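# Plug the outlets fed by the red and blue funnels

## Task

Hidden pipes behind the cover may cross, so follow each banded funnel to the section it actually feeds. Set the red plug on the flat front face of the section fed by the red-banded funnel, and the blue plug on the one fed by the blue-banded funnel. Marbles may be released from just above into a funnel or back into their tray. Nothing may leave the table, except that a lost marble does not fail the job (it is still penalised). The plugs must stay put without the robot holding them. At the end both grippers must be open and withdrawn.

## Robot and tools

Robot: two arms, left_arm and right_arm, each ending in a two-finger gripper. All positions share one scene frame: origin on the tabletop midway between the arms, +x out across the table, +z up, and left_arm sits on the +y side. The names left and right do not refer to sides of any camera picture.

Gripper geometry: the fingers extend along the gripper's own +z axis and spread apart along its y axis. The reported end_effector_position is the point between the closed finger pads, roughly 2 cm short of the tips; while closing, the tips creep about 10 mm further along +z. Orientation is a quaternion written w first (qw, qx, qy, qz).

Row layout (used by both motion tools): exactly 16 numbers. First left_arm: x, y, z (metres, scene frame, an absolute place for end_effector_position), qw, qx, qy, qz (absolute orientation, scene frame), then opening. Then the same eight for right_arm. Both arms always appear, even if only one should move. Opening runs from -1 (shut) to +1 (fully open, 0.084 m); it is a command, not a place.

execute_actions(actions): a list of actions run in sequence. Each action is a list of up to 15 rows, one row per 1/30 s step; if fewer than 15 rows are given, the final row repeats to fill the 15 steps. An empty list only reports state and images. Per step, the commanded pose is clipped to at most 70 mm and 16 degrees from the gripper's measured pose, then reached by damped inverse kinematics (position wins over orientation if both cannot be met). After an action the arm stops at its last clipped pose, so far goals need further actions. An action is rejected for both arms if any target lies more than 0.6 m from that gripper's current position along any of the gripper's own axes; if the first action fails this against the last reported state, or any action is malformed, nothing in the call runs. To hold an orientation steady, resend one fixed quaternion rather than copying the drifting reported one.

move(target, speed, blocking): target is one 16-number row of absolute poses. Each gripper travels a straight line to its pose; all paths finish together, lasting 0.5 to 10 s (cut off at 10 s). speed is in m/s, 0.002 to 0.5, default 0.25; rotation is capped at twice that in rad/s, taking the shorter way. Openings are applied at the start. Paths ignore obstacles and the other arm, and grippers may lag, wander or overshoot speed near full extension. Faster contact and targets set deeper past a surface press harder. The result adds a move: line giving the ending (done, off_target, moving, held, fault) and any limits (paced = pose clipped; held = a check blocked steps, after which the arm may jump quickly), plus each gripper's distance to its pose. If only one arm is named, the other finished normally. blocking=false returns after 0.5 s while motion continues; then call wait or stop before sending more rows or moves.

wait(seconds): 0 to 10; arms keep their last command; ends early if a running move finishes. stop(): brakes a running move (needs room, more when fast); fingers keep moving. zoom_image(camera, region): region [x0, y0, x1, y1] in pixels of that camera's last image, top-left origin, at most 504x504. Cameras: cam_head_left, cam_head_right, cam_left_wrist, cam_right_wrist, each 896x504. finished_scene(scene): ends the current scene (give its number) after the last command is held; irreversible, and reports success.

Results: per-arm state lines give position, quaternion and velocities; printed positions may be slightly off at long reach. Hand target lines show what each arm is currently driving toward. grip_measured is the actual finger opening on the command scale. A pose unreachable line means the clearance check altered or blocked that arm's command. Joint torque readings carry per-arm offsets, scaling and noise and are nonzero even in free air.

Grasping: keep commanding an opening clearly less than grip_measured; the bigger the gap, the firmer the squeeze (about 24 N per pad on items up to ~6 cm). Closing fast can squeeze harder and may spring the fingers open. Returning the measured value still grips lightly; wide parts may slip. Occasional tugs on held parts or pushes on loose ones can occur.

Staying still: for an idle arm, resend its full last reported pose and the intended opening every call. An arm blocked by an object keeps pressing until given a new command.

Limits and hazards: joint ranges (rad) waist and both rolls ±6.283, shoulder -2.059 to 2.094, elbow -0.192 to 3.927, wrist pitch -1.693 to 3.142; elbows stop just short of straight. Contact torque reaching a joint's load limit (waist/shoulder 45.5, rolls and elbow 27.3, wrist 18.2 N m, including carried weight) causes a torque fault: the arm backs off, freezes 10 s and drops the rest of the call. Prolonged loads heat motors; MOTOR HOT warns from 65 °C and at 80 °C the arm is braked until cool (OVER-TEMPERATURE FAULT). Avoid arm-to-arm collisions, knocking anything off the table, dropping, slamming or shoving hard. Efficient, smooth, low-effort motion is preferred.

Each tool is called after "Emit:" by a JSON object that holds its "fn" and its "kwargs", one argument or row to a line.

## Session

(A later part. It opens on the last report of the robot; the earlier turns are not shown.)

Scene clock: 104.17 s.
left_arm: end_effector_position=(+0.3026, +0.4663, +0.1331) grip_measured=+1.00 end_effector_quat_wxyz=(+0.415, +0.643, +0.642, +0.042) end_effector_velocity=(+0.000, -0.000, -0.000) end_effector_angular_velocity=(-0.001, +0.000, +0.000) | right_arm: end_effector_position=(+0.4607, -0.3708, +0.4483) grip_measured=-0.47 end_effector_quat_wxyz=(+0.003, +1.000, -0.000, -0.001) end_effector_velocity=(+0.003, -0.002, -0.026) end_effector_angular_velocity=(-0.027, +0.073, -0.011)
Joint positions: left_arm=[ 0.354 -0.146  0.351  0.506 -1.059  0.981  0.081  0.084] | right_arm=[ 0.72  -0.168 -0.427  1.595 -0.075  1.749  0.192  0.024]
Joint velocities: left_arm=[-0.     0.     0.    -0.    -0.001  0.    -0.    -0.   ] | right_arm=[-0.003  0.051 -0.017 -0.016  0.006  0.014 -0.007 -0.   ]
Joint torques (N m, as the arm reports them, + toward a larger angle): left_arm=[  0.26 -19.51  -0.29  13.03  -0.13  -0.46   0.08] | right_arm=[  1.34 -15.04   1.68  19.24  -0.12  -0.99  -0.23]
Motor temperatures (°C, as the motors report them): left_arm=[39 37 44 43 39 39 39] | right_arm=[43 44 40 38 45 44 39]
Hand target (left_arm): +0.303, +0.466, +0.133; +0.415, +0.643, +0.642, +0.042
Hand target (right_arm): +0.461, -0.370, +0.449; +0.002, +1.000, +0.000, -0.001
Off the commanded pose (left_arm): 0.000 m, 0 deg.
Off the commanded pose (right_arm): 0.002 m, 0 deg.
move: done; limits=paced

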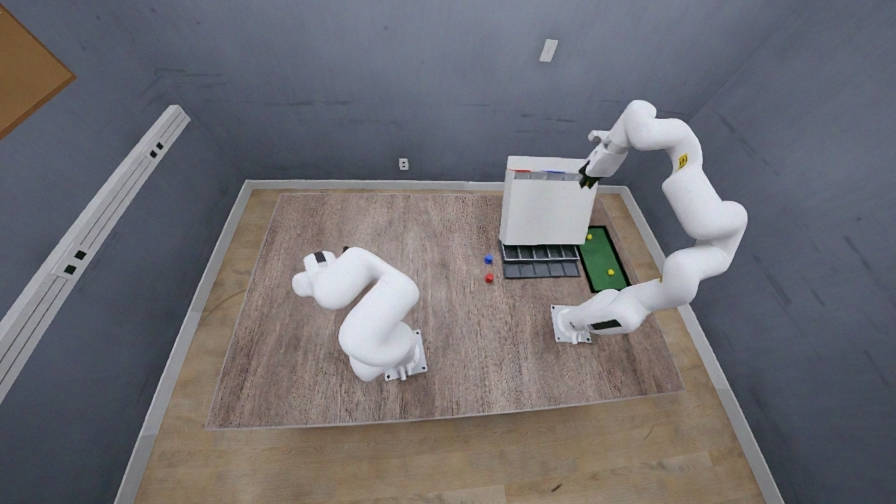

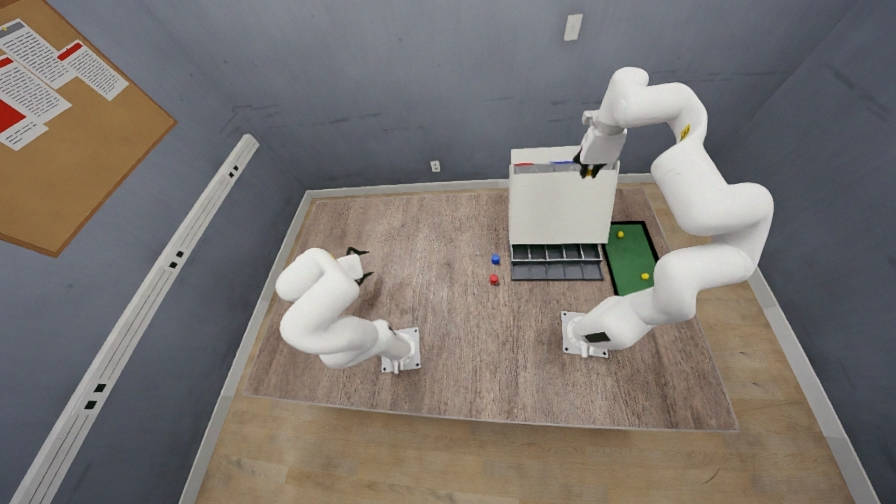

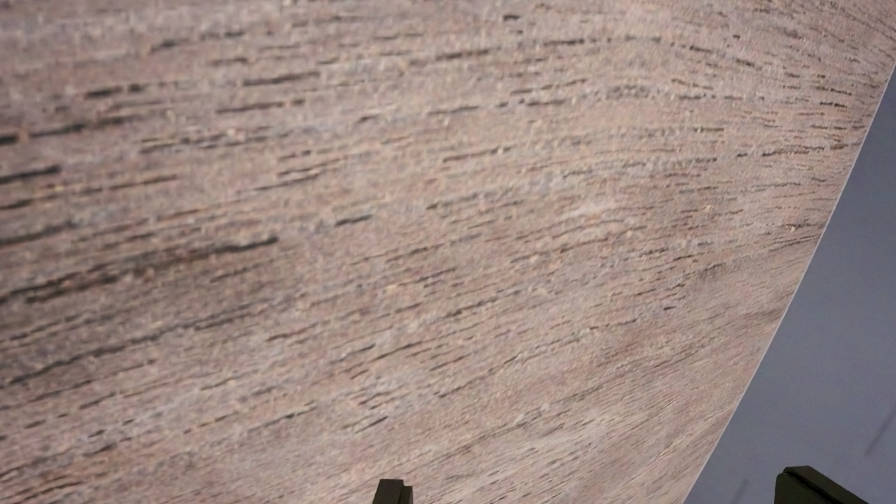

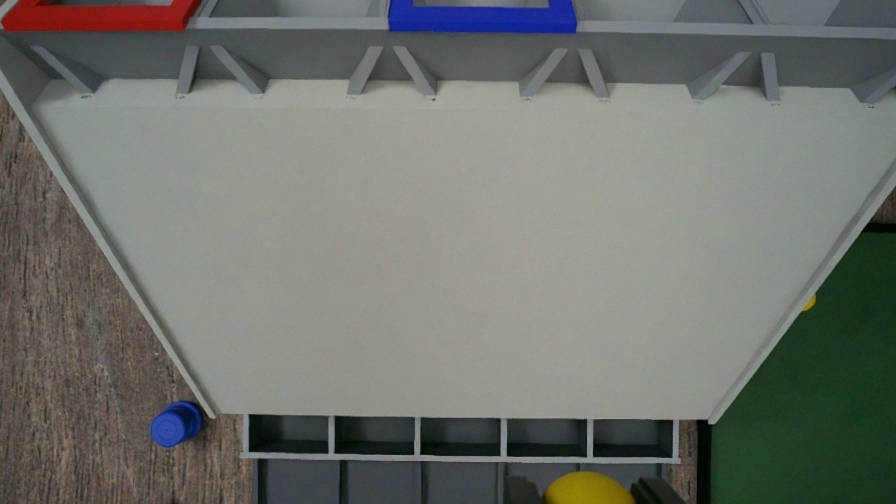

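Emit:
{"fn": "move", "kwargs": {
  "target": [0.3026,0.4663,0.1331,0.415,0.643,0.642,0.042,1, 0.62,-0.352,0.42,0,1,0,0,-0.7],
  "speed": 0.25
}}

Scene clock: 118.40 s.
left_arm: end_effector_position=(+0.3026, +0.4663, +0.1331) grip_measured=+1.00 end_effector_quat_wxyz=(+0.415, +0.643, +0.642, +0.042) end_effector_velocity=(+0.000, +0.000, +0.000) end_effector_angular_velocity=(+0.000, -0.001, +0.000) | right_arm: end_effector_position=(+0.6197, -0.3518, +0.4195) grip_measured=-0.47 end_effector_quat_wxyz=(-0.001, +1.000, +0.000, +0.001) end_effector_velocity=(+0.001, +0.000, +0.001) end_effector_angular_velocity=(-0.001, +0.021, -0.003)
Joint positions: left_arm=[ 0.354 -0.146  0.351  0.506 -1.059  0.981  0.081  0.084] | right_arm=[ 0.481  0.521 -0.515  2.343  0.261  1.867  0.01   0.024]
Joint velocities: left_arm=[ 0.001 -0.     0.     0.001 -0.     0.001  0.001  0.   ] | right_arm=[-0.041  0.059  0.009  0.106  0.026  0.067  0.003 -0.   ]
Joint torques (N m, as the arm reports them, + toward a larger angle): left_arm=[  0.28 -18.98  -0.45  13.29  -0.22  -0.37   0.01] | right_arm=[  0.8  -23.38  -3.48  14.7   -0.51  -1.82  -0.03]
Motor temperatures (°C, as the motors report them): left_arm=[39 37 44 43 39 39 39] | right_arm=[43 44 40 38 45 44 39]
Hand target (left_arm): +0.303, +0.466, +0.133; +0.415, +0.643, +0.642, +0.042
Hand target (right_arm): +0.620, -0.352, +0.420; -0.001, +1.000, -0.000, +0.000
Off the commanded pose (left_arm): 0.000 m, 0 deg.
Off the commanded pose (right_arm): 0.001 m, 0 deg.
move: done

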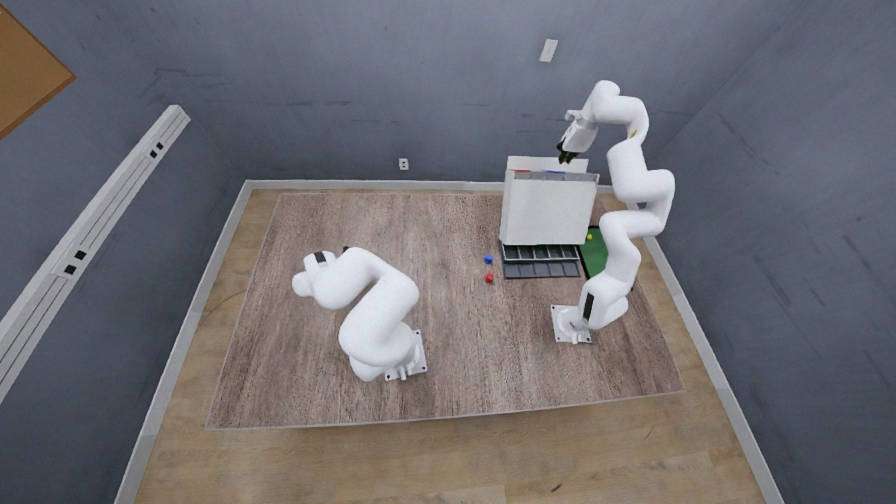

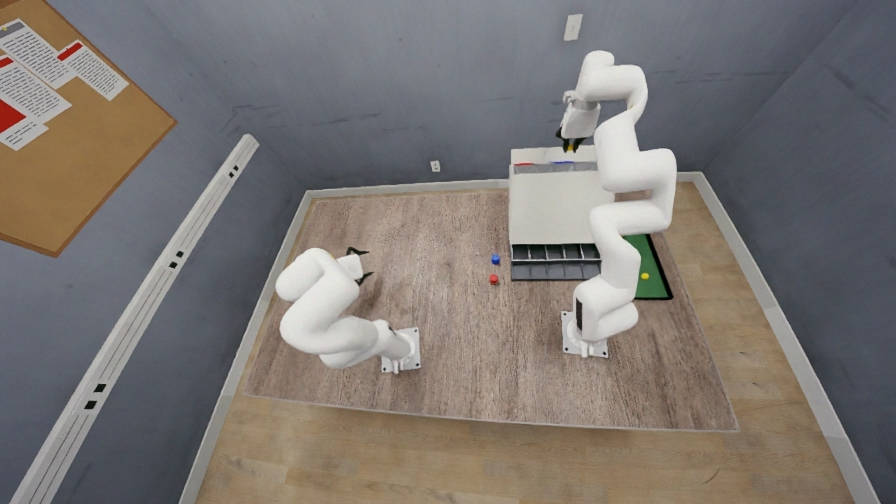

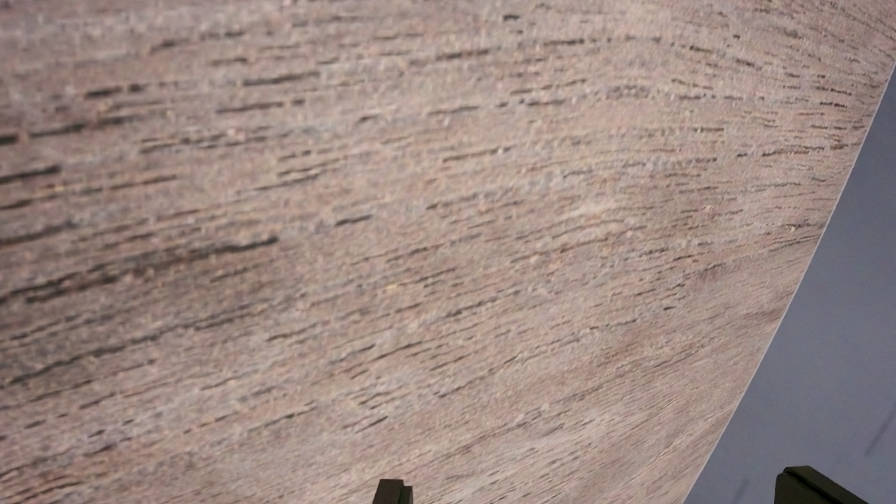

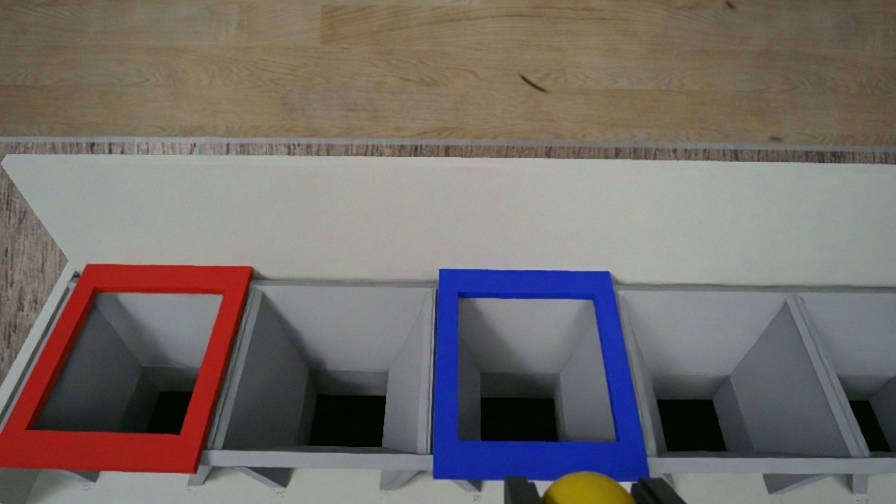

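Emit:
{"fn": "move", "kwargs": {
  "target": [0.3026,0.4663,0.1331,0.415,0.643,0.642,0.042,1, 0.643,-0.351,0.368,0,1,0,0,-0.7],
  "speed": 0.15
}}

Emit:
{"fn": "execute_actions", "kwargs": {
  "actions": [
    [[0.3026,0.4663,0.1331,0.415,0.643,0.642,0.042,1, 0.643,-0.351,0.368,0,1,0,0,0.1]]
  ]
}}

Scene clock: 129.20 s.
left_arm: end_effector_position=(+0.3026, +0.4663, +0.1331) grip_measured=+1.00 end_effector_quat_wxyz=(+0.415, +0.643, +0.642, +0.042) end_effector_velocity=(+0.000, -0.001, -0.000) end_effector_angular_velocity=(-0.000, -0.001, -0.002) | right_arm: end_effector_position=(+0.6427, -0.3511, +0.3686) grip_measured=-0.47 end_effector_quat_wxyz=(+0.000, +1.000, -0.000, +0.000) end_effector_velocity=(+0.001, +0.000, -0.004) end_effector_angular_velocity=(-0.000, +0.001, +0.000)
Joint positions: left_arm=[ 0.354 -0.146  0.351  0.506 -1.059  0.981  0.081  0.084] | right_arm=[ 0.51   0.53  -0.516  2.19   0.255  1.714 -0.002  0.024]
Joint velocities: left_arm=[-0.     0.    -0.    -0.    -0.     0.001  0.001 -0.   ] | right_arm=[ 0.003  0.001 -0.    -0.012 -0.    -0.011 -0.001  0.   ]
Joint torques (N m, as the arm reports them, + toward a larger angle): left_arm=[  1.13 -19.29  -0.45  12.96  -0.27  -0.43   0.12] | right_arm=[  0.96 -24.93  -4.14  16.26  -0.1   -1.83  -0.07]
Motor temperatures (°C, as the motors report them): left_arm=[39 37 44 43 39 39 39] | right_arm=[43 44 40 38 45 44 39]
Hand target (left_arm): +0.303, +0.466, +0.133; +0.415, +0.643, +0.642, +0.042
Hand target (right_arm): +0.643, -0.351, +0.368; +0.000, +1.000, -0.000, +0.000
Off the commanded pose (left_arm): 0.000 m, 0 deg.
Off the commanded pose (right_arm): 0.001 m, 0 deg.
move: done

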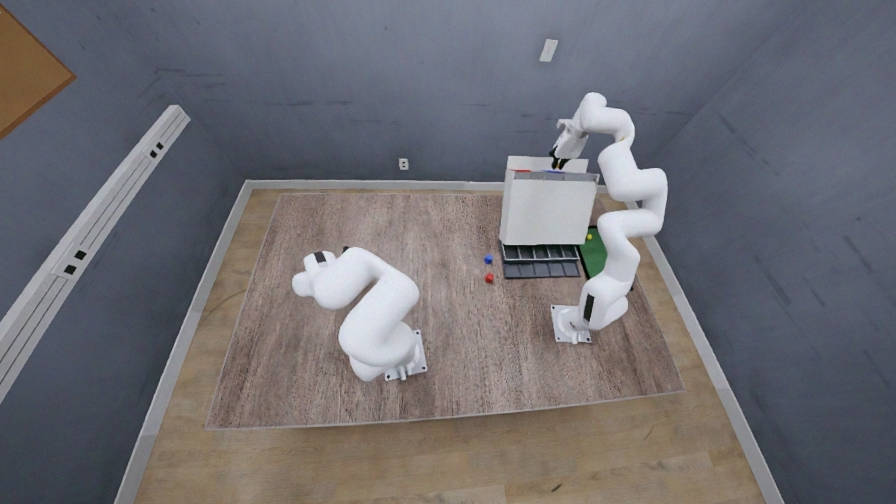

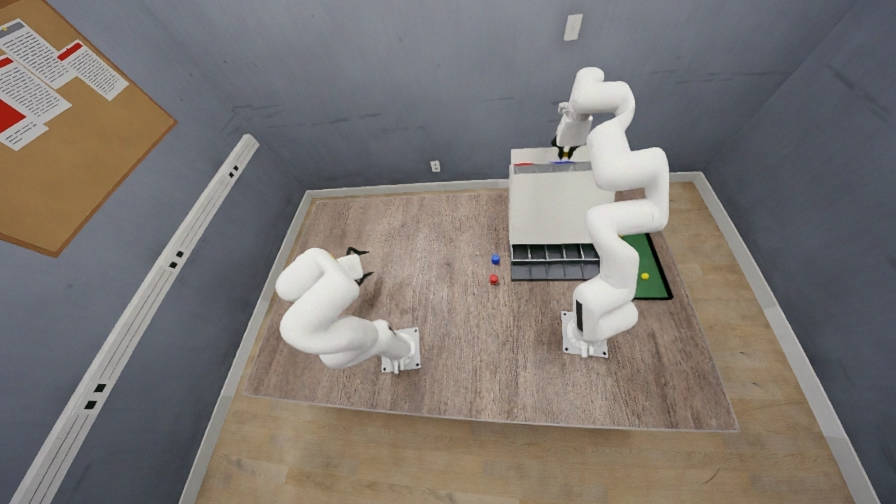

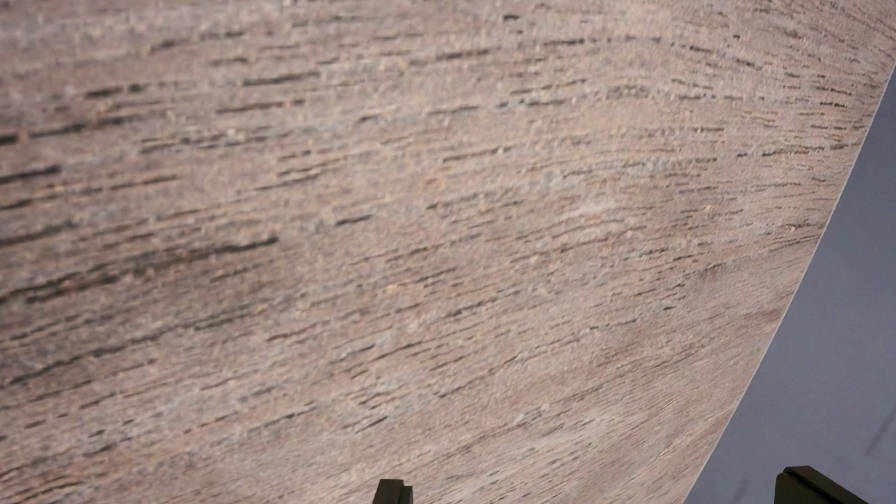

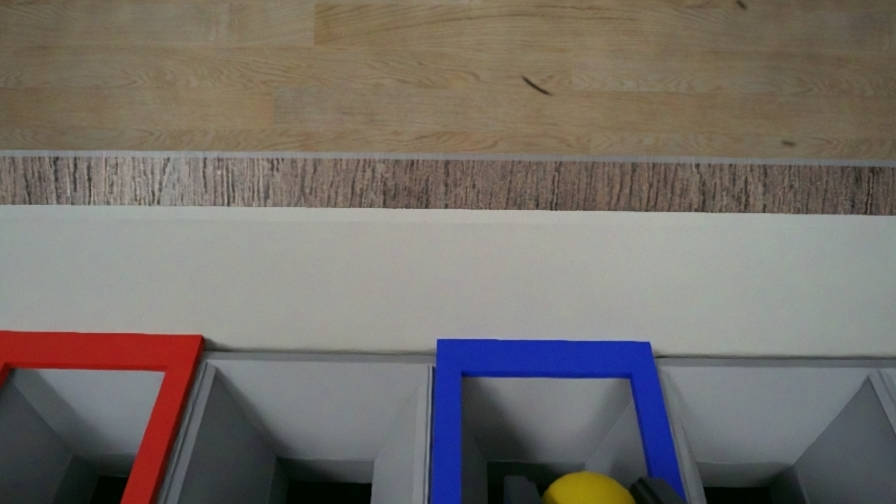

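Scene clock: 129.70 s.
left_arm: end_effector_position=(+0.3026, +0.4663, +0.1331) grip_measured=+1.00 end_effector_quat_wxyz=(+0.415, +0.643, +0.642, +0.042) end_effector_velocity=(+0.000, -0.000, +0.000) end_effector_angular_velocity=(-0.001, -0.001, -0.001) | right_arm: end_effector_position=(+0.6430, -0.3510, +0.3680) grip_measured=+0.09 end_effector_quat_wxyz=(-0.000, +1.000, +0.000, +0.000) end_effector_velocity=(-0.000, -0.000, -0.000) end_effector_angular_velocity=(-0.000, +0.002, -0.001)
Joint positions: left_arm=[ 0.354 -0.146  0.351  0.506 -1.059  0.981  0.081  0.084] | right_arm=[ 0.509  0.531 -0.516  2.191  0.255  1.714 -0.002  0.048]
Joint velocities: left_arm=[-0.    -0.     0.    -0.    -0.001  0.001  0.001  0.   ] | right_arm=[-0.001  0.    -0.     0.     0.     0.002 -0.     0.   ]
Joint torques (N m, as the arm reports them, + toward a larger angle): left_arm=[  0.26 -19.33   0.1   12.73  -0.3   -0.4    0.11] | right_arm=[  1.39 -24.13  -3.98  15.98  -0.45  -1.68  -0.01]
Motor temperatures (°C, as the motors report them): left_arm=[39 37 44 43 39 39 39] | right_arm=[43 44 40 38 45 44 39]
Hand target (left_arm): +0.303, +0.466, +0.133; +0.415, +0.643, +0.642, +0.042
Hand target (right_arm): +0.643, -0.351, +0.368; -0.000, +1.000, +0.000, +0.000
Off the commanded pose (left_arm): 0.000 m, 0 deg.
Off the commanded pose (right_arm): 0.000 m, 0 deg.

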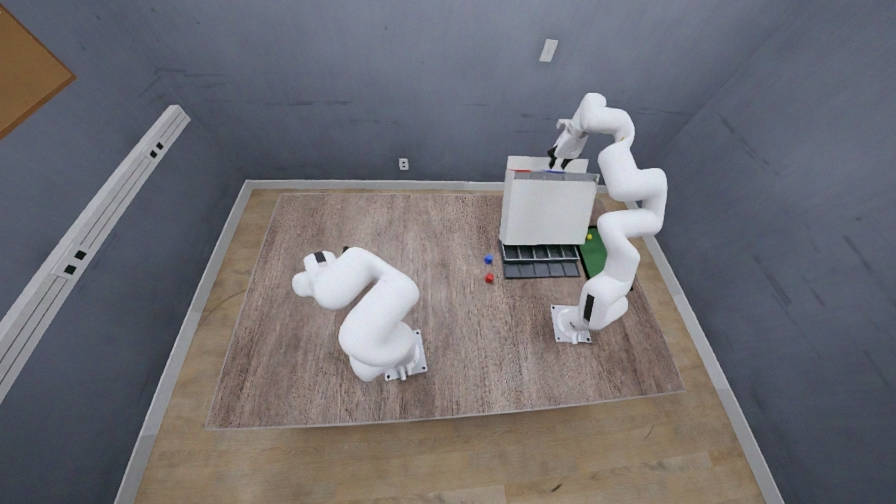

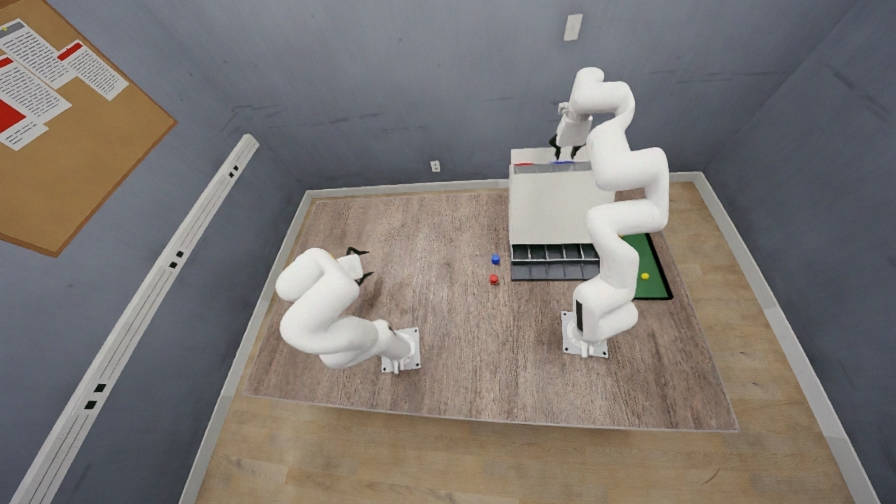

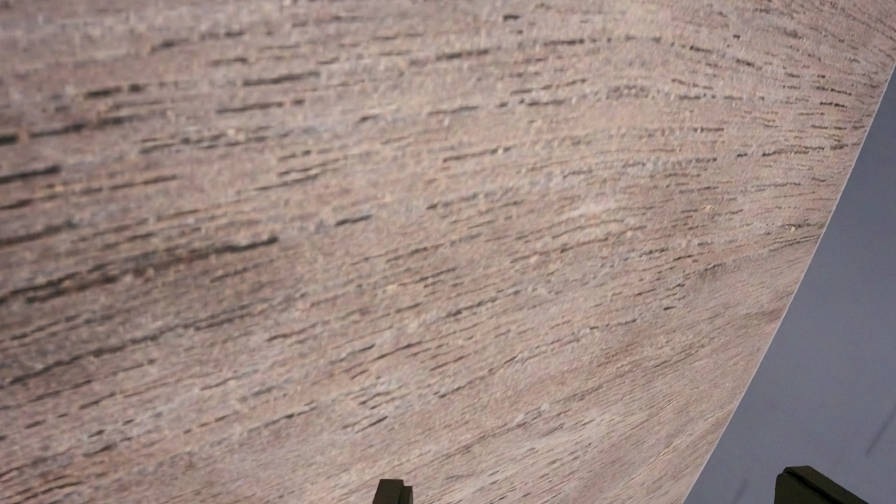

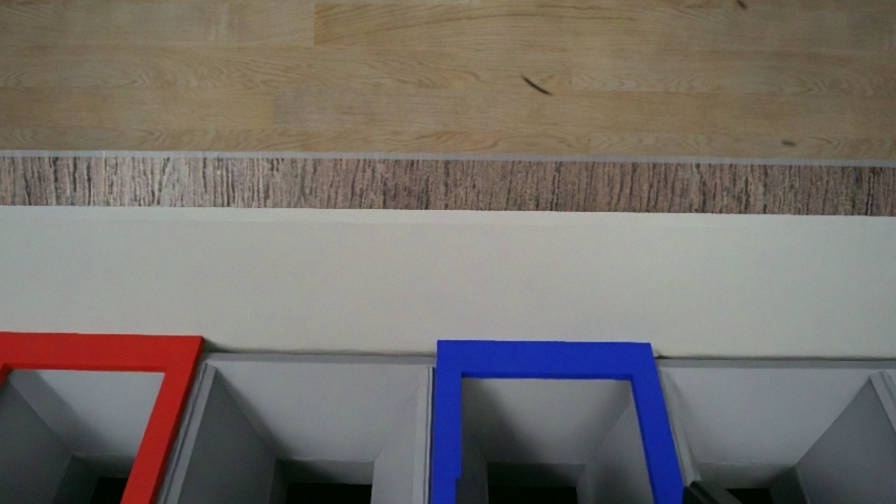

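Emit:
{"fn": "wait", "kwargs": {
  "seconds": 1
}}

Emit:
{"fn": "zoom_image", "kwargs": {
  "camera": "cam_head_right",
  "region": [480, 220, 680, 310]
}}

Emit:
{"fn": "zoom_image", "kwargs": {
  "camera": "cam_head_left",
  "region": [470, 220, 630, 300]
}}

Scene clock: 135.60 s.
left_arm: end_effector_position=(+0.3026, +0.4663, +0.1331) grip_measured=+1.00 end_effector_quat_wxyz=(+0.415, +0.643, +0.642, +0.042) end_effector_velocity=(+0.000, +0.000, +0.000) end_effector_angular_velocity=(-0.000, -0.001, -0.000) | right_arm: end_effector_position=(+0.6430, -0.3510, +0.3680) grip_measured=+0.09 end_effector_quat_wxyz=(-0.000, +1.000, +0.000, +0.000) end_effector_velocity=(+0.000, +0.000, +0.000) end_effector_angular_velocity=(+0.001, -0.001, +0.001)
Joint positions: left_arm=[ 0.354 -0.146  0.351  0.506 -1.059  0.981  0.081  0.084] | right_arm=[ 0.509  0.531 -0.516  2.191  0.255  1.714 -0.002  0.048]
Joint velocities: left_arm=[-0.     0.     0.     0.001 -0.001  0.001 -0.    -0.   ] | right_arm=[-0.    -0.001  0.001 -0.    -0.    -0.001  0.     0.   ]
Joint torques (N m, as the arm reports them, + toward a larger angle): left_arm=[  0.26 -19.05   0.02  13.17  -0.41  -0.5    0.25] | right_arm=[  0.52 -24.76  -4.34  15.82   0.01  -1.48  -0.32]
Motor temperatures (°C, as the motors report them): left_arm=[39 37 44 43 39 39 39] | right_arm=[43 45 40 38 45 44 39]
Hand target (left_arm): +0.303, +0.466, +0.133; +0.415, +0.643, +0.642, +0.042
Hand target (right_arm): +0.643, -0.351, +0.368; -0.000, +1.000, +0.000, +0.000
Off the commanded pose (left_arm): 0.000 m, 0 deg.
Off the commanded pose (right_arm): 0.000 m, 0 deg.
wait: 1.00 s; at rest from the start

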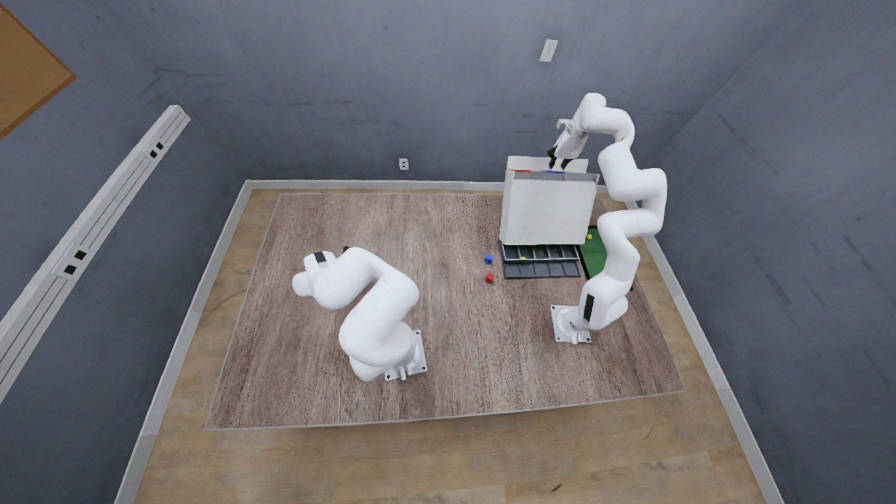

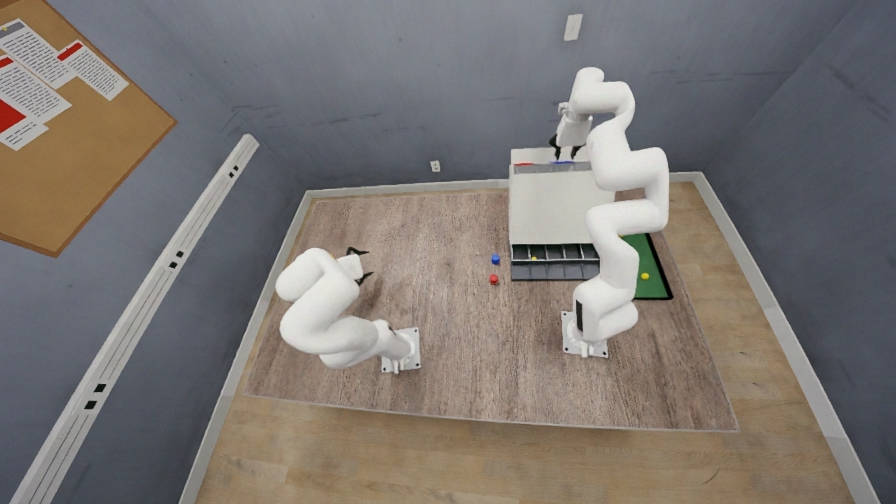

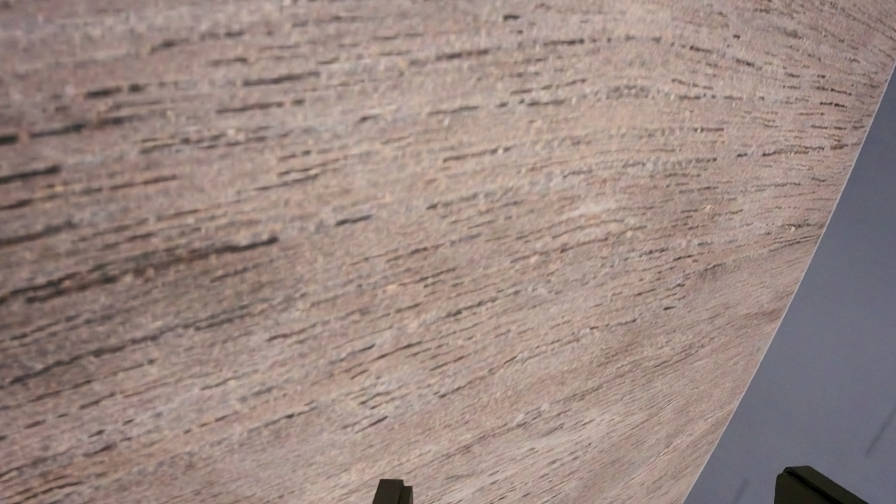

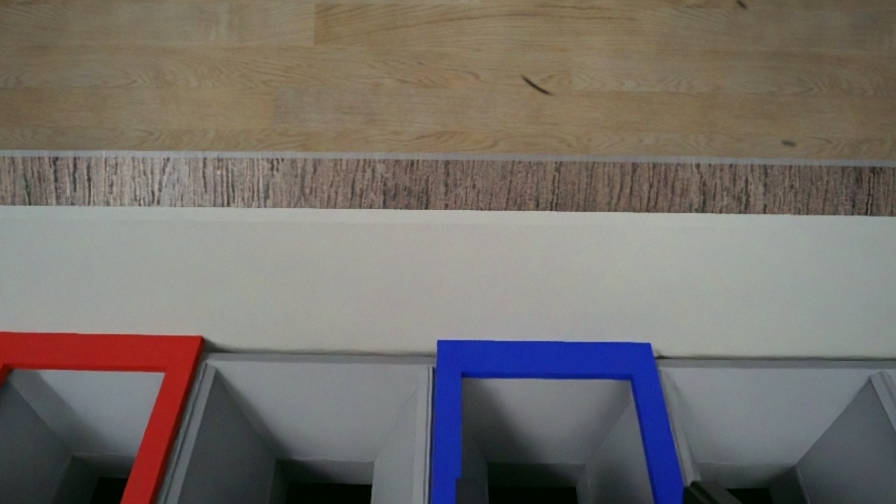

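Region (480, 220, 680, 310) of cam_head_right's 896x504 image, scaled by 2.520, with more detail than that image has; it fills the top 227 rows of this view, and the rest is white.

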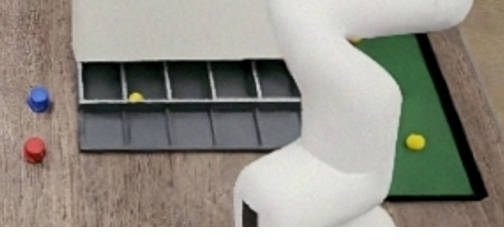

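Region (470, 220, 630, 300) of cam_head_left's 896x504 image, scaled by 3.150, with more detail than that image has.

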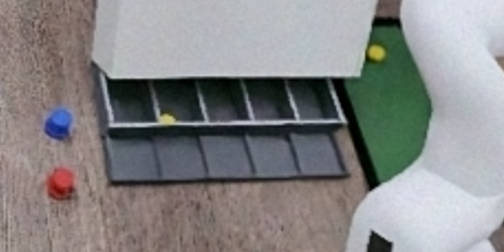

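Emit:
{"fn": "move", "kwargs": {
  "target": [0.32,0.33,0.18,0.28,0.82,0.5,0.02,1, 0.57,-0.42,0.40,0,1,0,0,0.1],
  "speed": 0.35
}}

Emit:
{"fn": "move", "kwargs": {
  "target": [0.371,-0.092,0.13,0,1,0,0,0.3, 0.282,-0.705,0.10,0,1,0,0,0.1],
  "speed": 0.35
}}

Scene clock: 165.87 s.
left_arm: end_effector_position=(+0.3204, +0.3308, +0.1797) grip_measured=+1.00 end_effector_quat_wxyz=(+0.280, +0.819, +0.500, +0.019) end_effector_velocity=(+0.001, -0.004, +0.002) end_effector_angular_velocity=(+0.004, +0.003, -0.009) | right_arm: end_effector_position=(+0.5703, -0.4197, +0.4000) grip_measured=+0.09 end_effector_quat_wxyz=(-0.000, +1.000, +0.000, -0.000) end_effector_velocity=(-0.001, -0.002, +0.002) end_effector_angular_velocity=(-0.000, -0.004, -0.002)
Joint positions: left_arm=[ 0.188 -0.459 -0.006  0.44  -0.74   0.886 -0.263  0.084] | right_arm=[ 0.574  0.204 -0.57   1.831  0.11   1.659 -0.07   0.048]
Joint velocities: left_arm=[-0.005 -0.002 -0.008  0.004  0.005  0.004 -0.01  -0.   ] | right_arm=[ 0.    -0.008 -0.001 -0.005 -0.004 -0.003  0.001  0.   ]
Joint torques (N m, as the arm reports them, + toward a larger angle): left_arm=[  0.71 -13.21   0.35  15.98   0.08  -1.98  -0.07] | right_arm=[  0.76 -17.63  -2.38  16.53  -0.41  -1.36   0.21]
Motor temperatures (°C, as the motors report them): left_arm=[39 37 44 43 39 39 39] | right_arm=[43 45 40 38 45 44 39]
Hand target (left_arm): +0.320, +0.330, +0.180; +0.279, +0.820, +0.500, +0.019
Hand target (right_arm): +0.570, -0.420, +0.400; -0.000, +1.000, +0.000, -0.000
Off the commanded pose (left_arm): 0.001 m, 0 deg.
Off the commanded pose (right_arm): 0.000 m, 0 deg.
move: done

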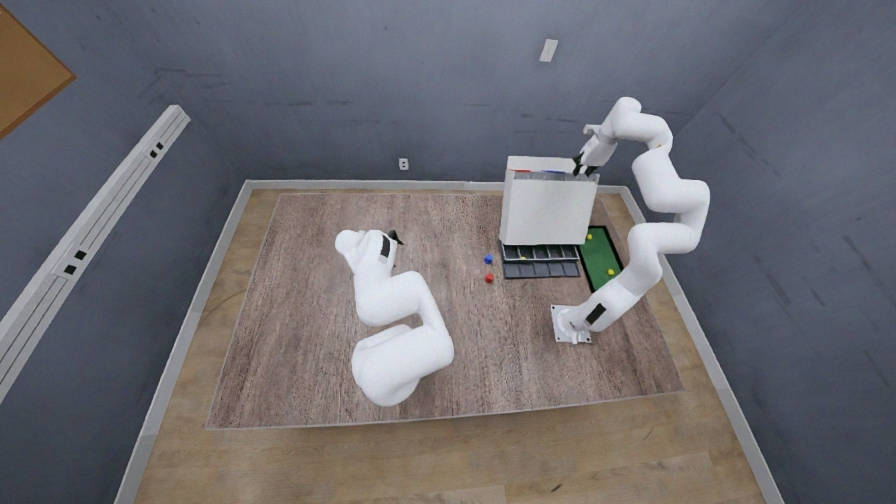

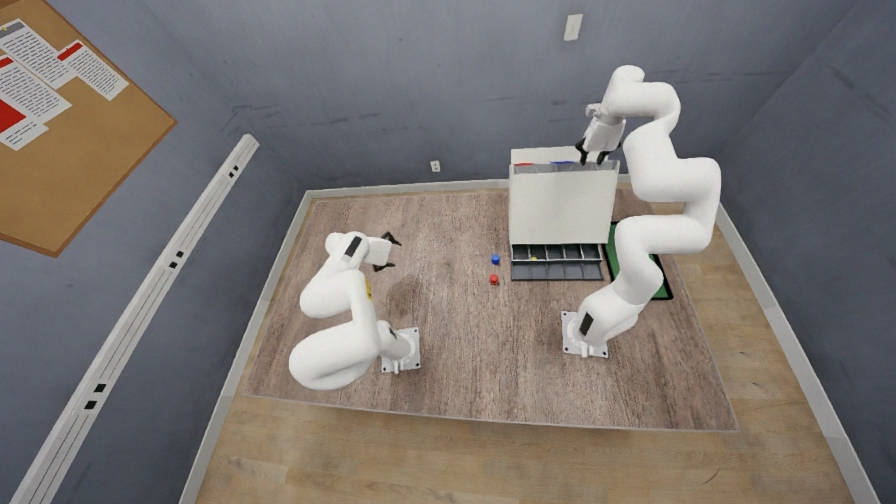

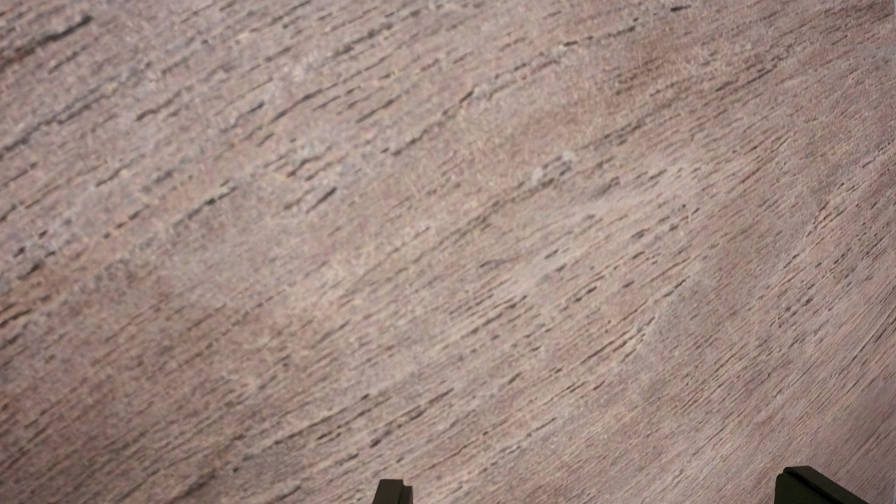

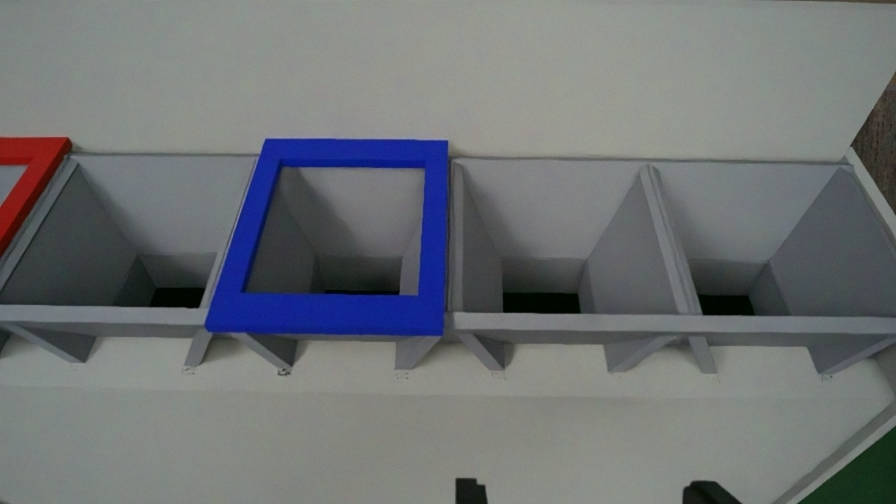

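Scene clock: 168.47 s.
left_arm: end_effector_position=(+0.3732, -0.0901, +0.1294) grip_measured=+0.29 end_effector_quat_wxyz=(-0.002, +1.000, +0.000, +0.000) end_effector_velocity=(-0.001, -0.002, +0.000) end_effector_angular_velocity=(+0.012, +0.008, -0.004) | right_arm: end_effector_position=(+0.2816, -0.7047, +0.1010) grip_measured=+0.09 end_effector_quat_wxyz=(-0.001, +1.000, +0.000, +0.000) end_effector_velocity=(+0.000, -0.001, -0.001) end_effector_angular_velocity=(+0.003, -0.001, -0.001)
Joint positions: left_arm=[-0.412  0.491 -0.632  1.378  0.341  1.001 -1.002  0.056] | right_arm=[ 0.271 -0.325 -1.094  0.56  -0.42   0.76  -0.581  0.048]
Joint velocities: left_arm=[-0.014  0.015  0.003  0.025  0.005  0.027 -0.002 -0.   ] | right_arm=[ 0.008  0.006 -0.01   0.002  0.009 -0.003 -0.008 -0.   ]
Joint torques (N m, as the arm reports them, + toward a larger angle): left_arm=[ -0.45 -37.25  -4.    14.57  -0.06  -2.24  -0.03] | right_arm=[ 1.1  -2.63  4.65 14.65  0.41 -1.64  0.14]
Motor temperatures (°C, as the motors report them): left_arm=[39 37 44 43 39 39 39] | right_arm=[43 45 40 38 45 44 39]
Hand target (left_arm): +0.373, -0.090, +0.129; -0.003, +1.000, -0.000, -0.000
Hand target (right_arm): +0.282, -0.705, +0.101; -0.002, +1.000, +0.000, +0.000
Off the commanded pose (left_arm): 0.003 m, 0 deg.
Off the commanded pose (right_arm): 0.001 m, 0 deg.
move: done

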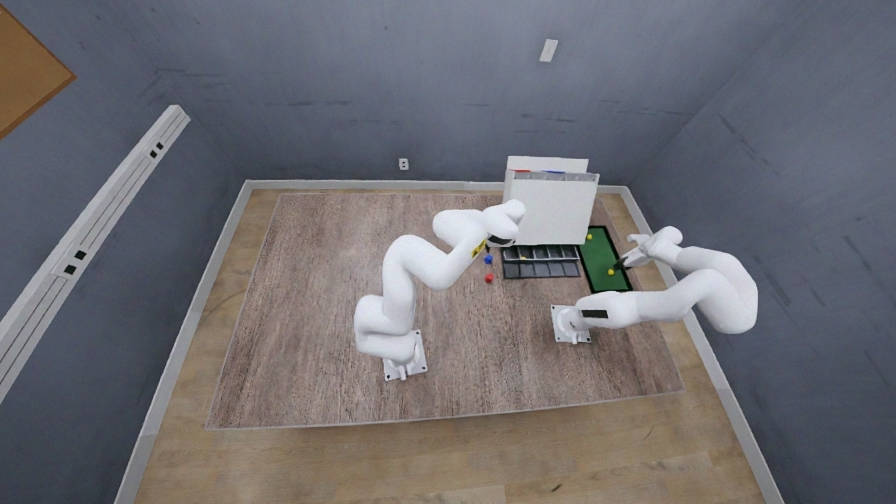

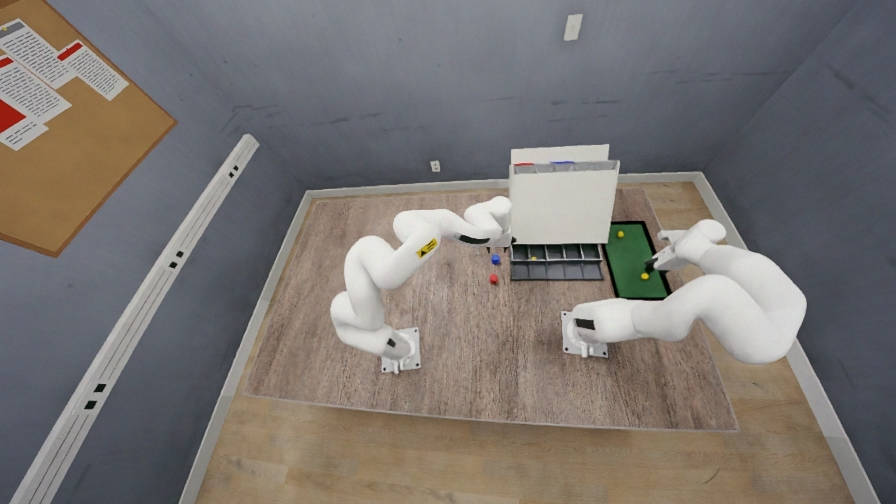

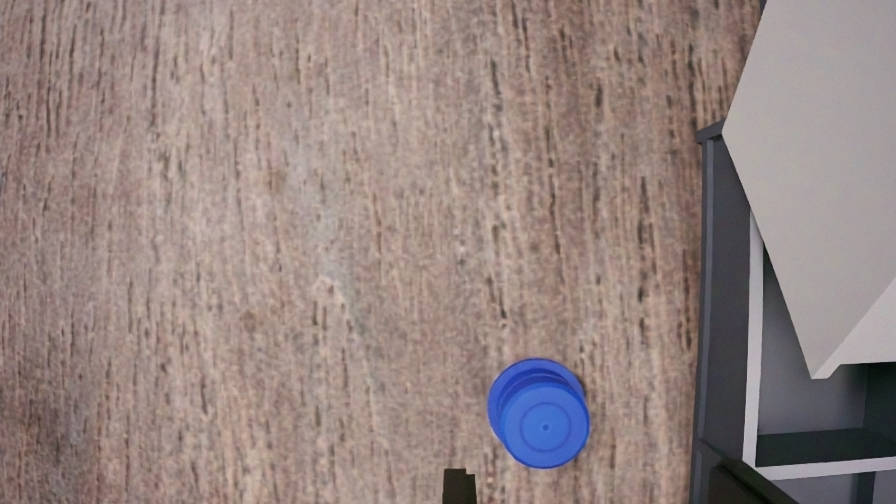

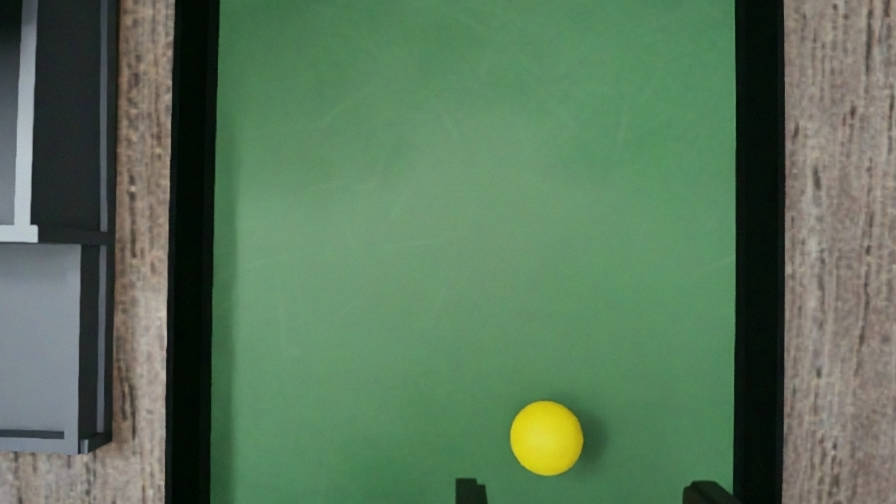

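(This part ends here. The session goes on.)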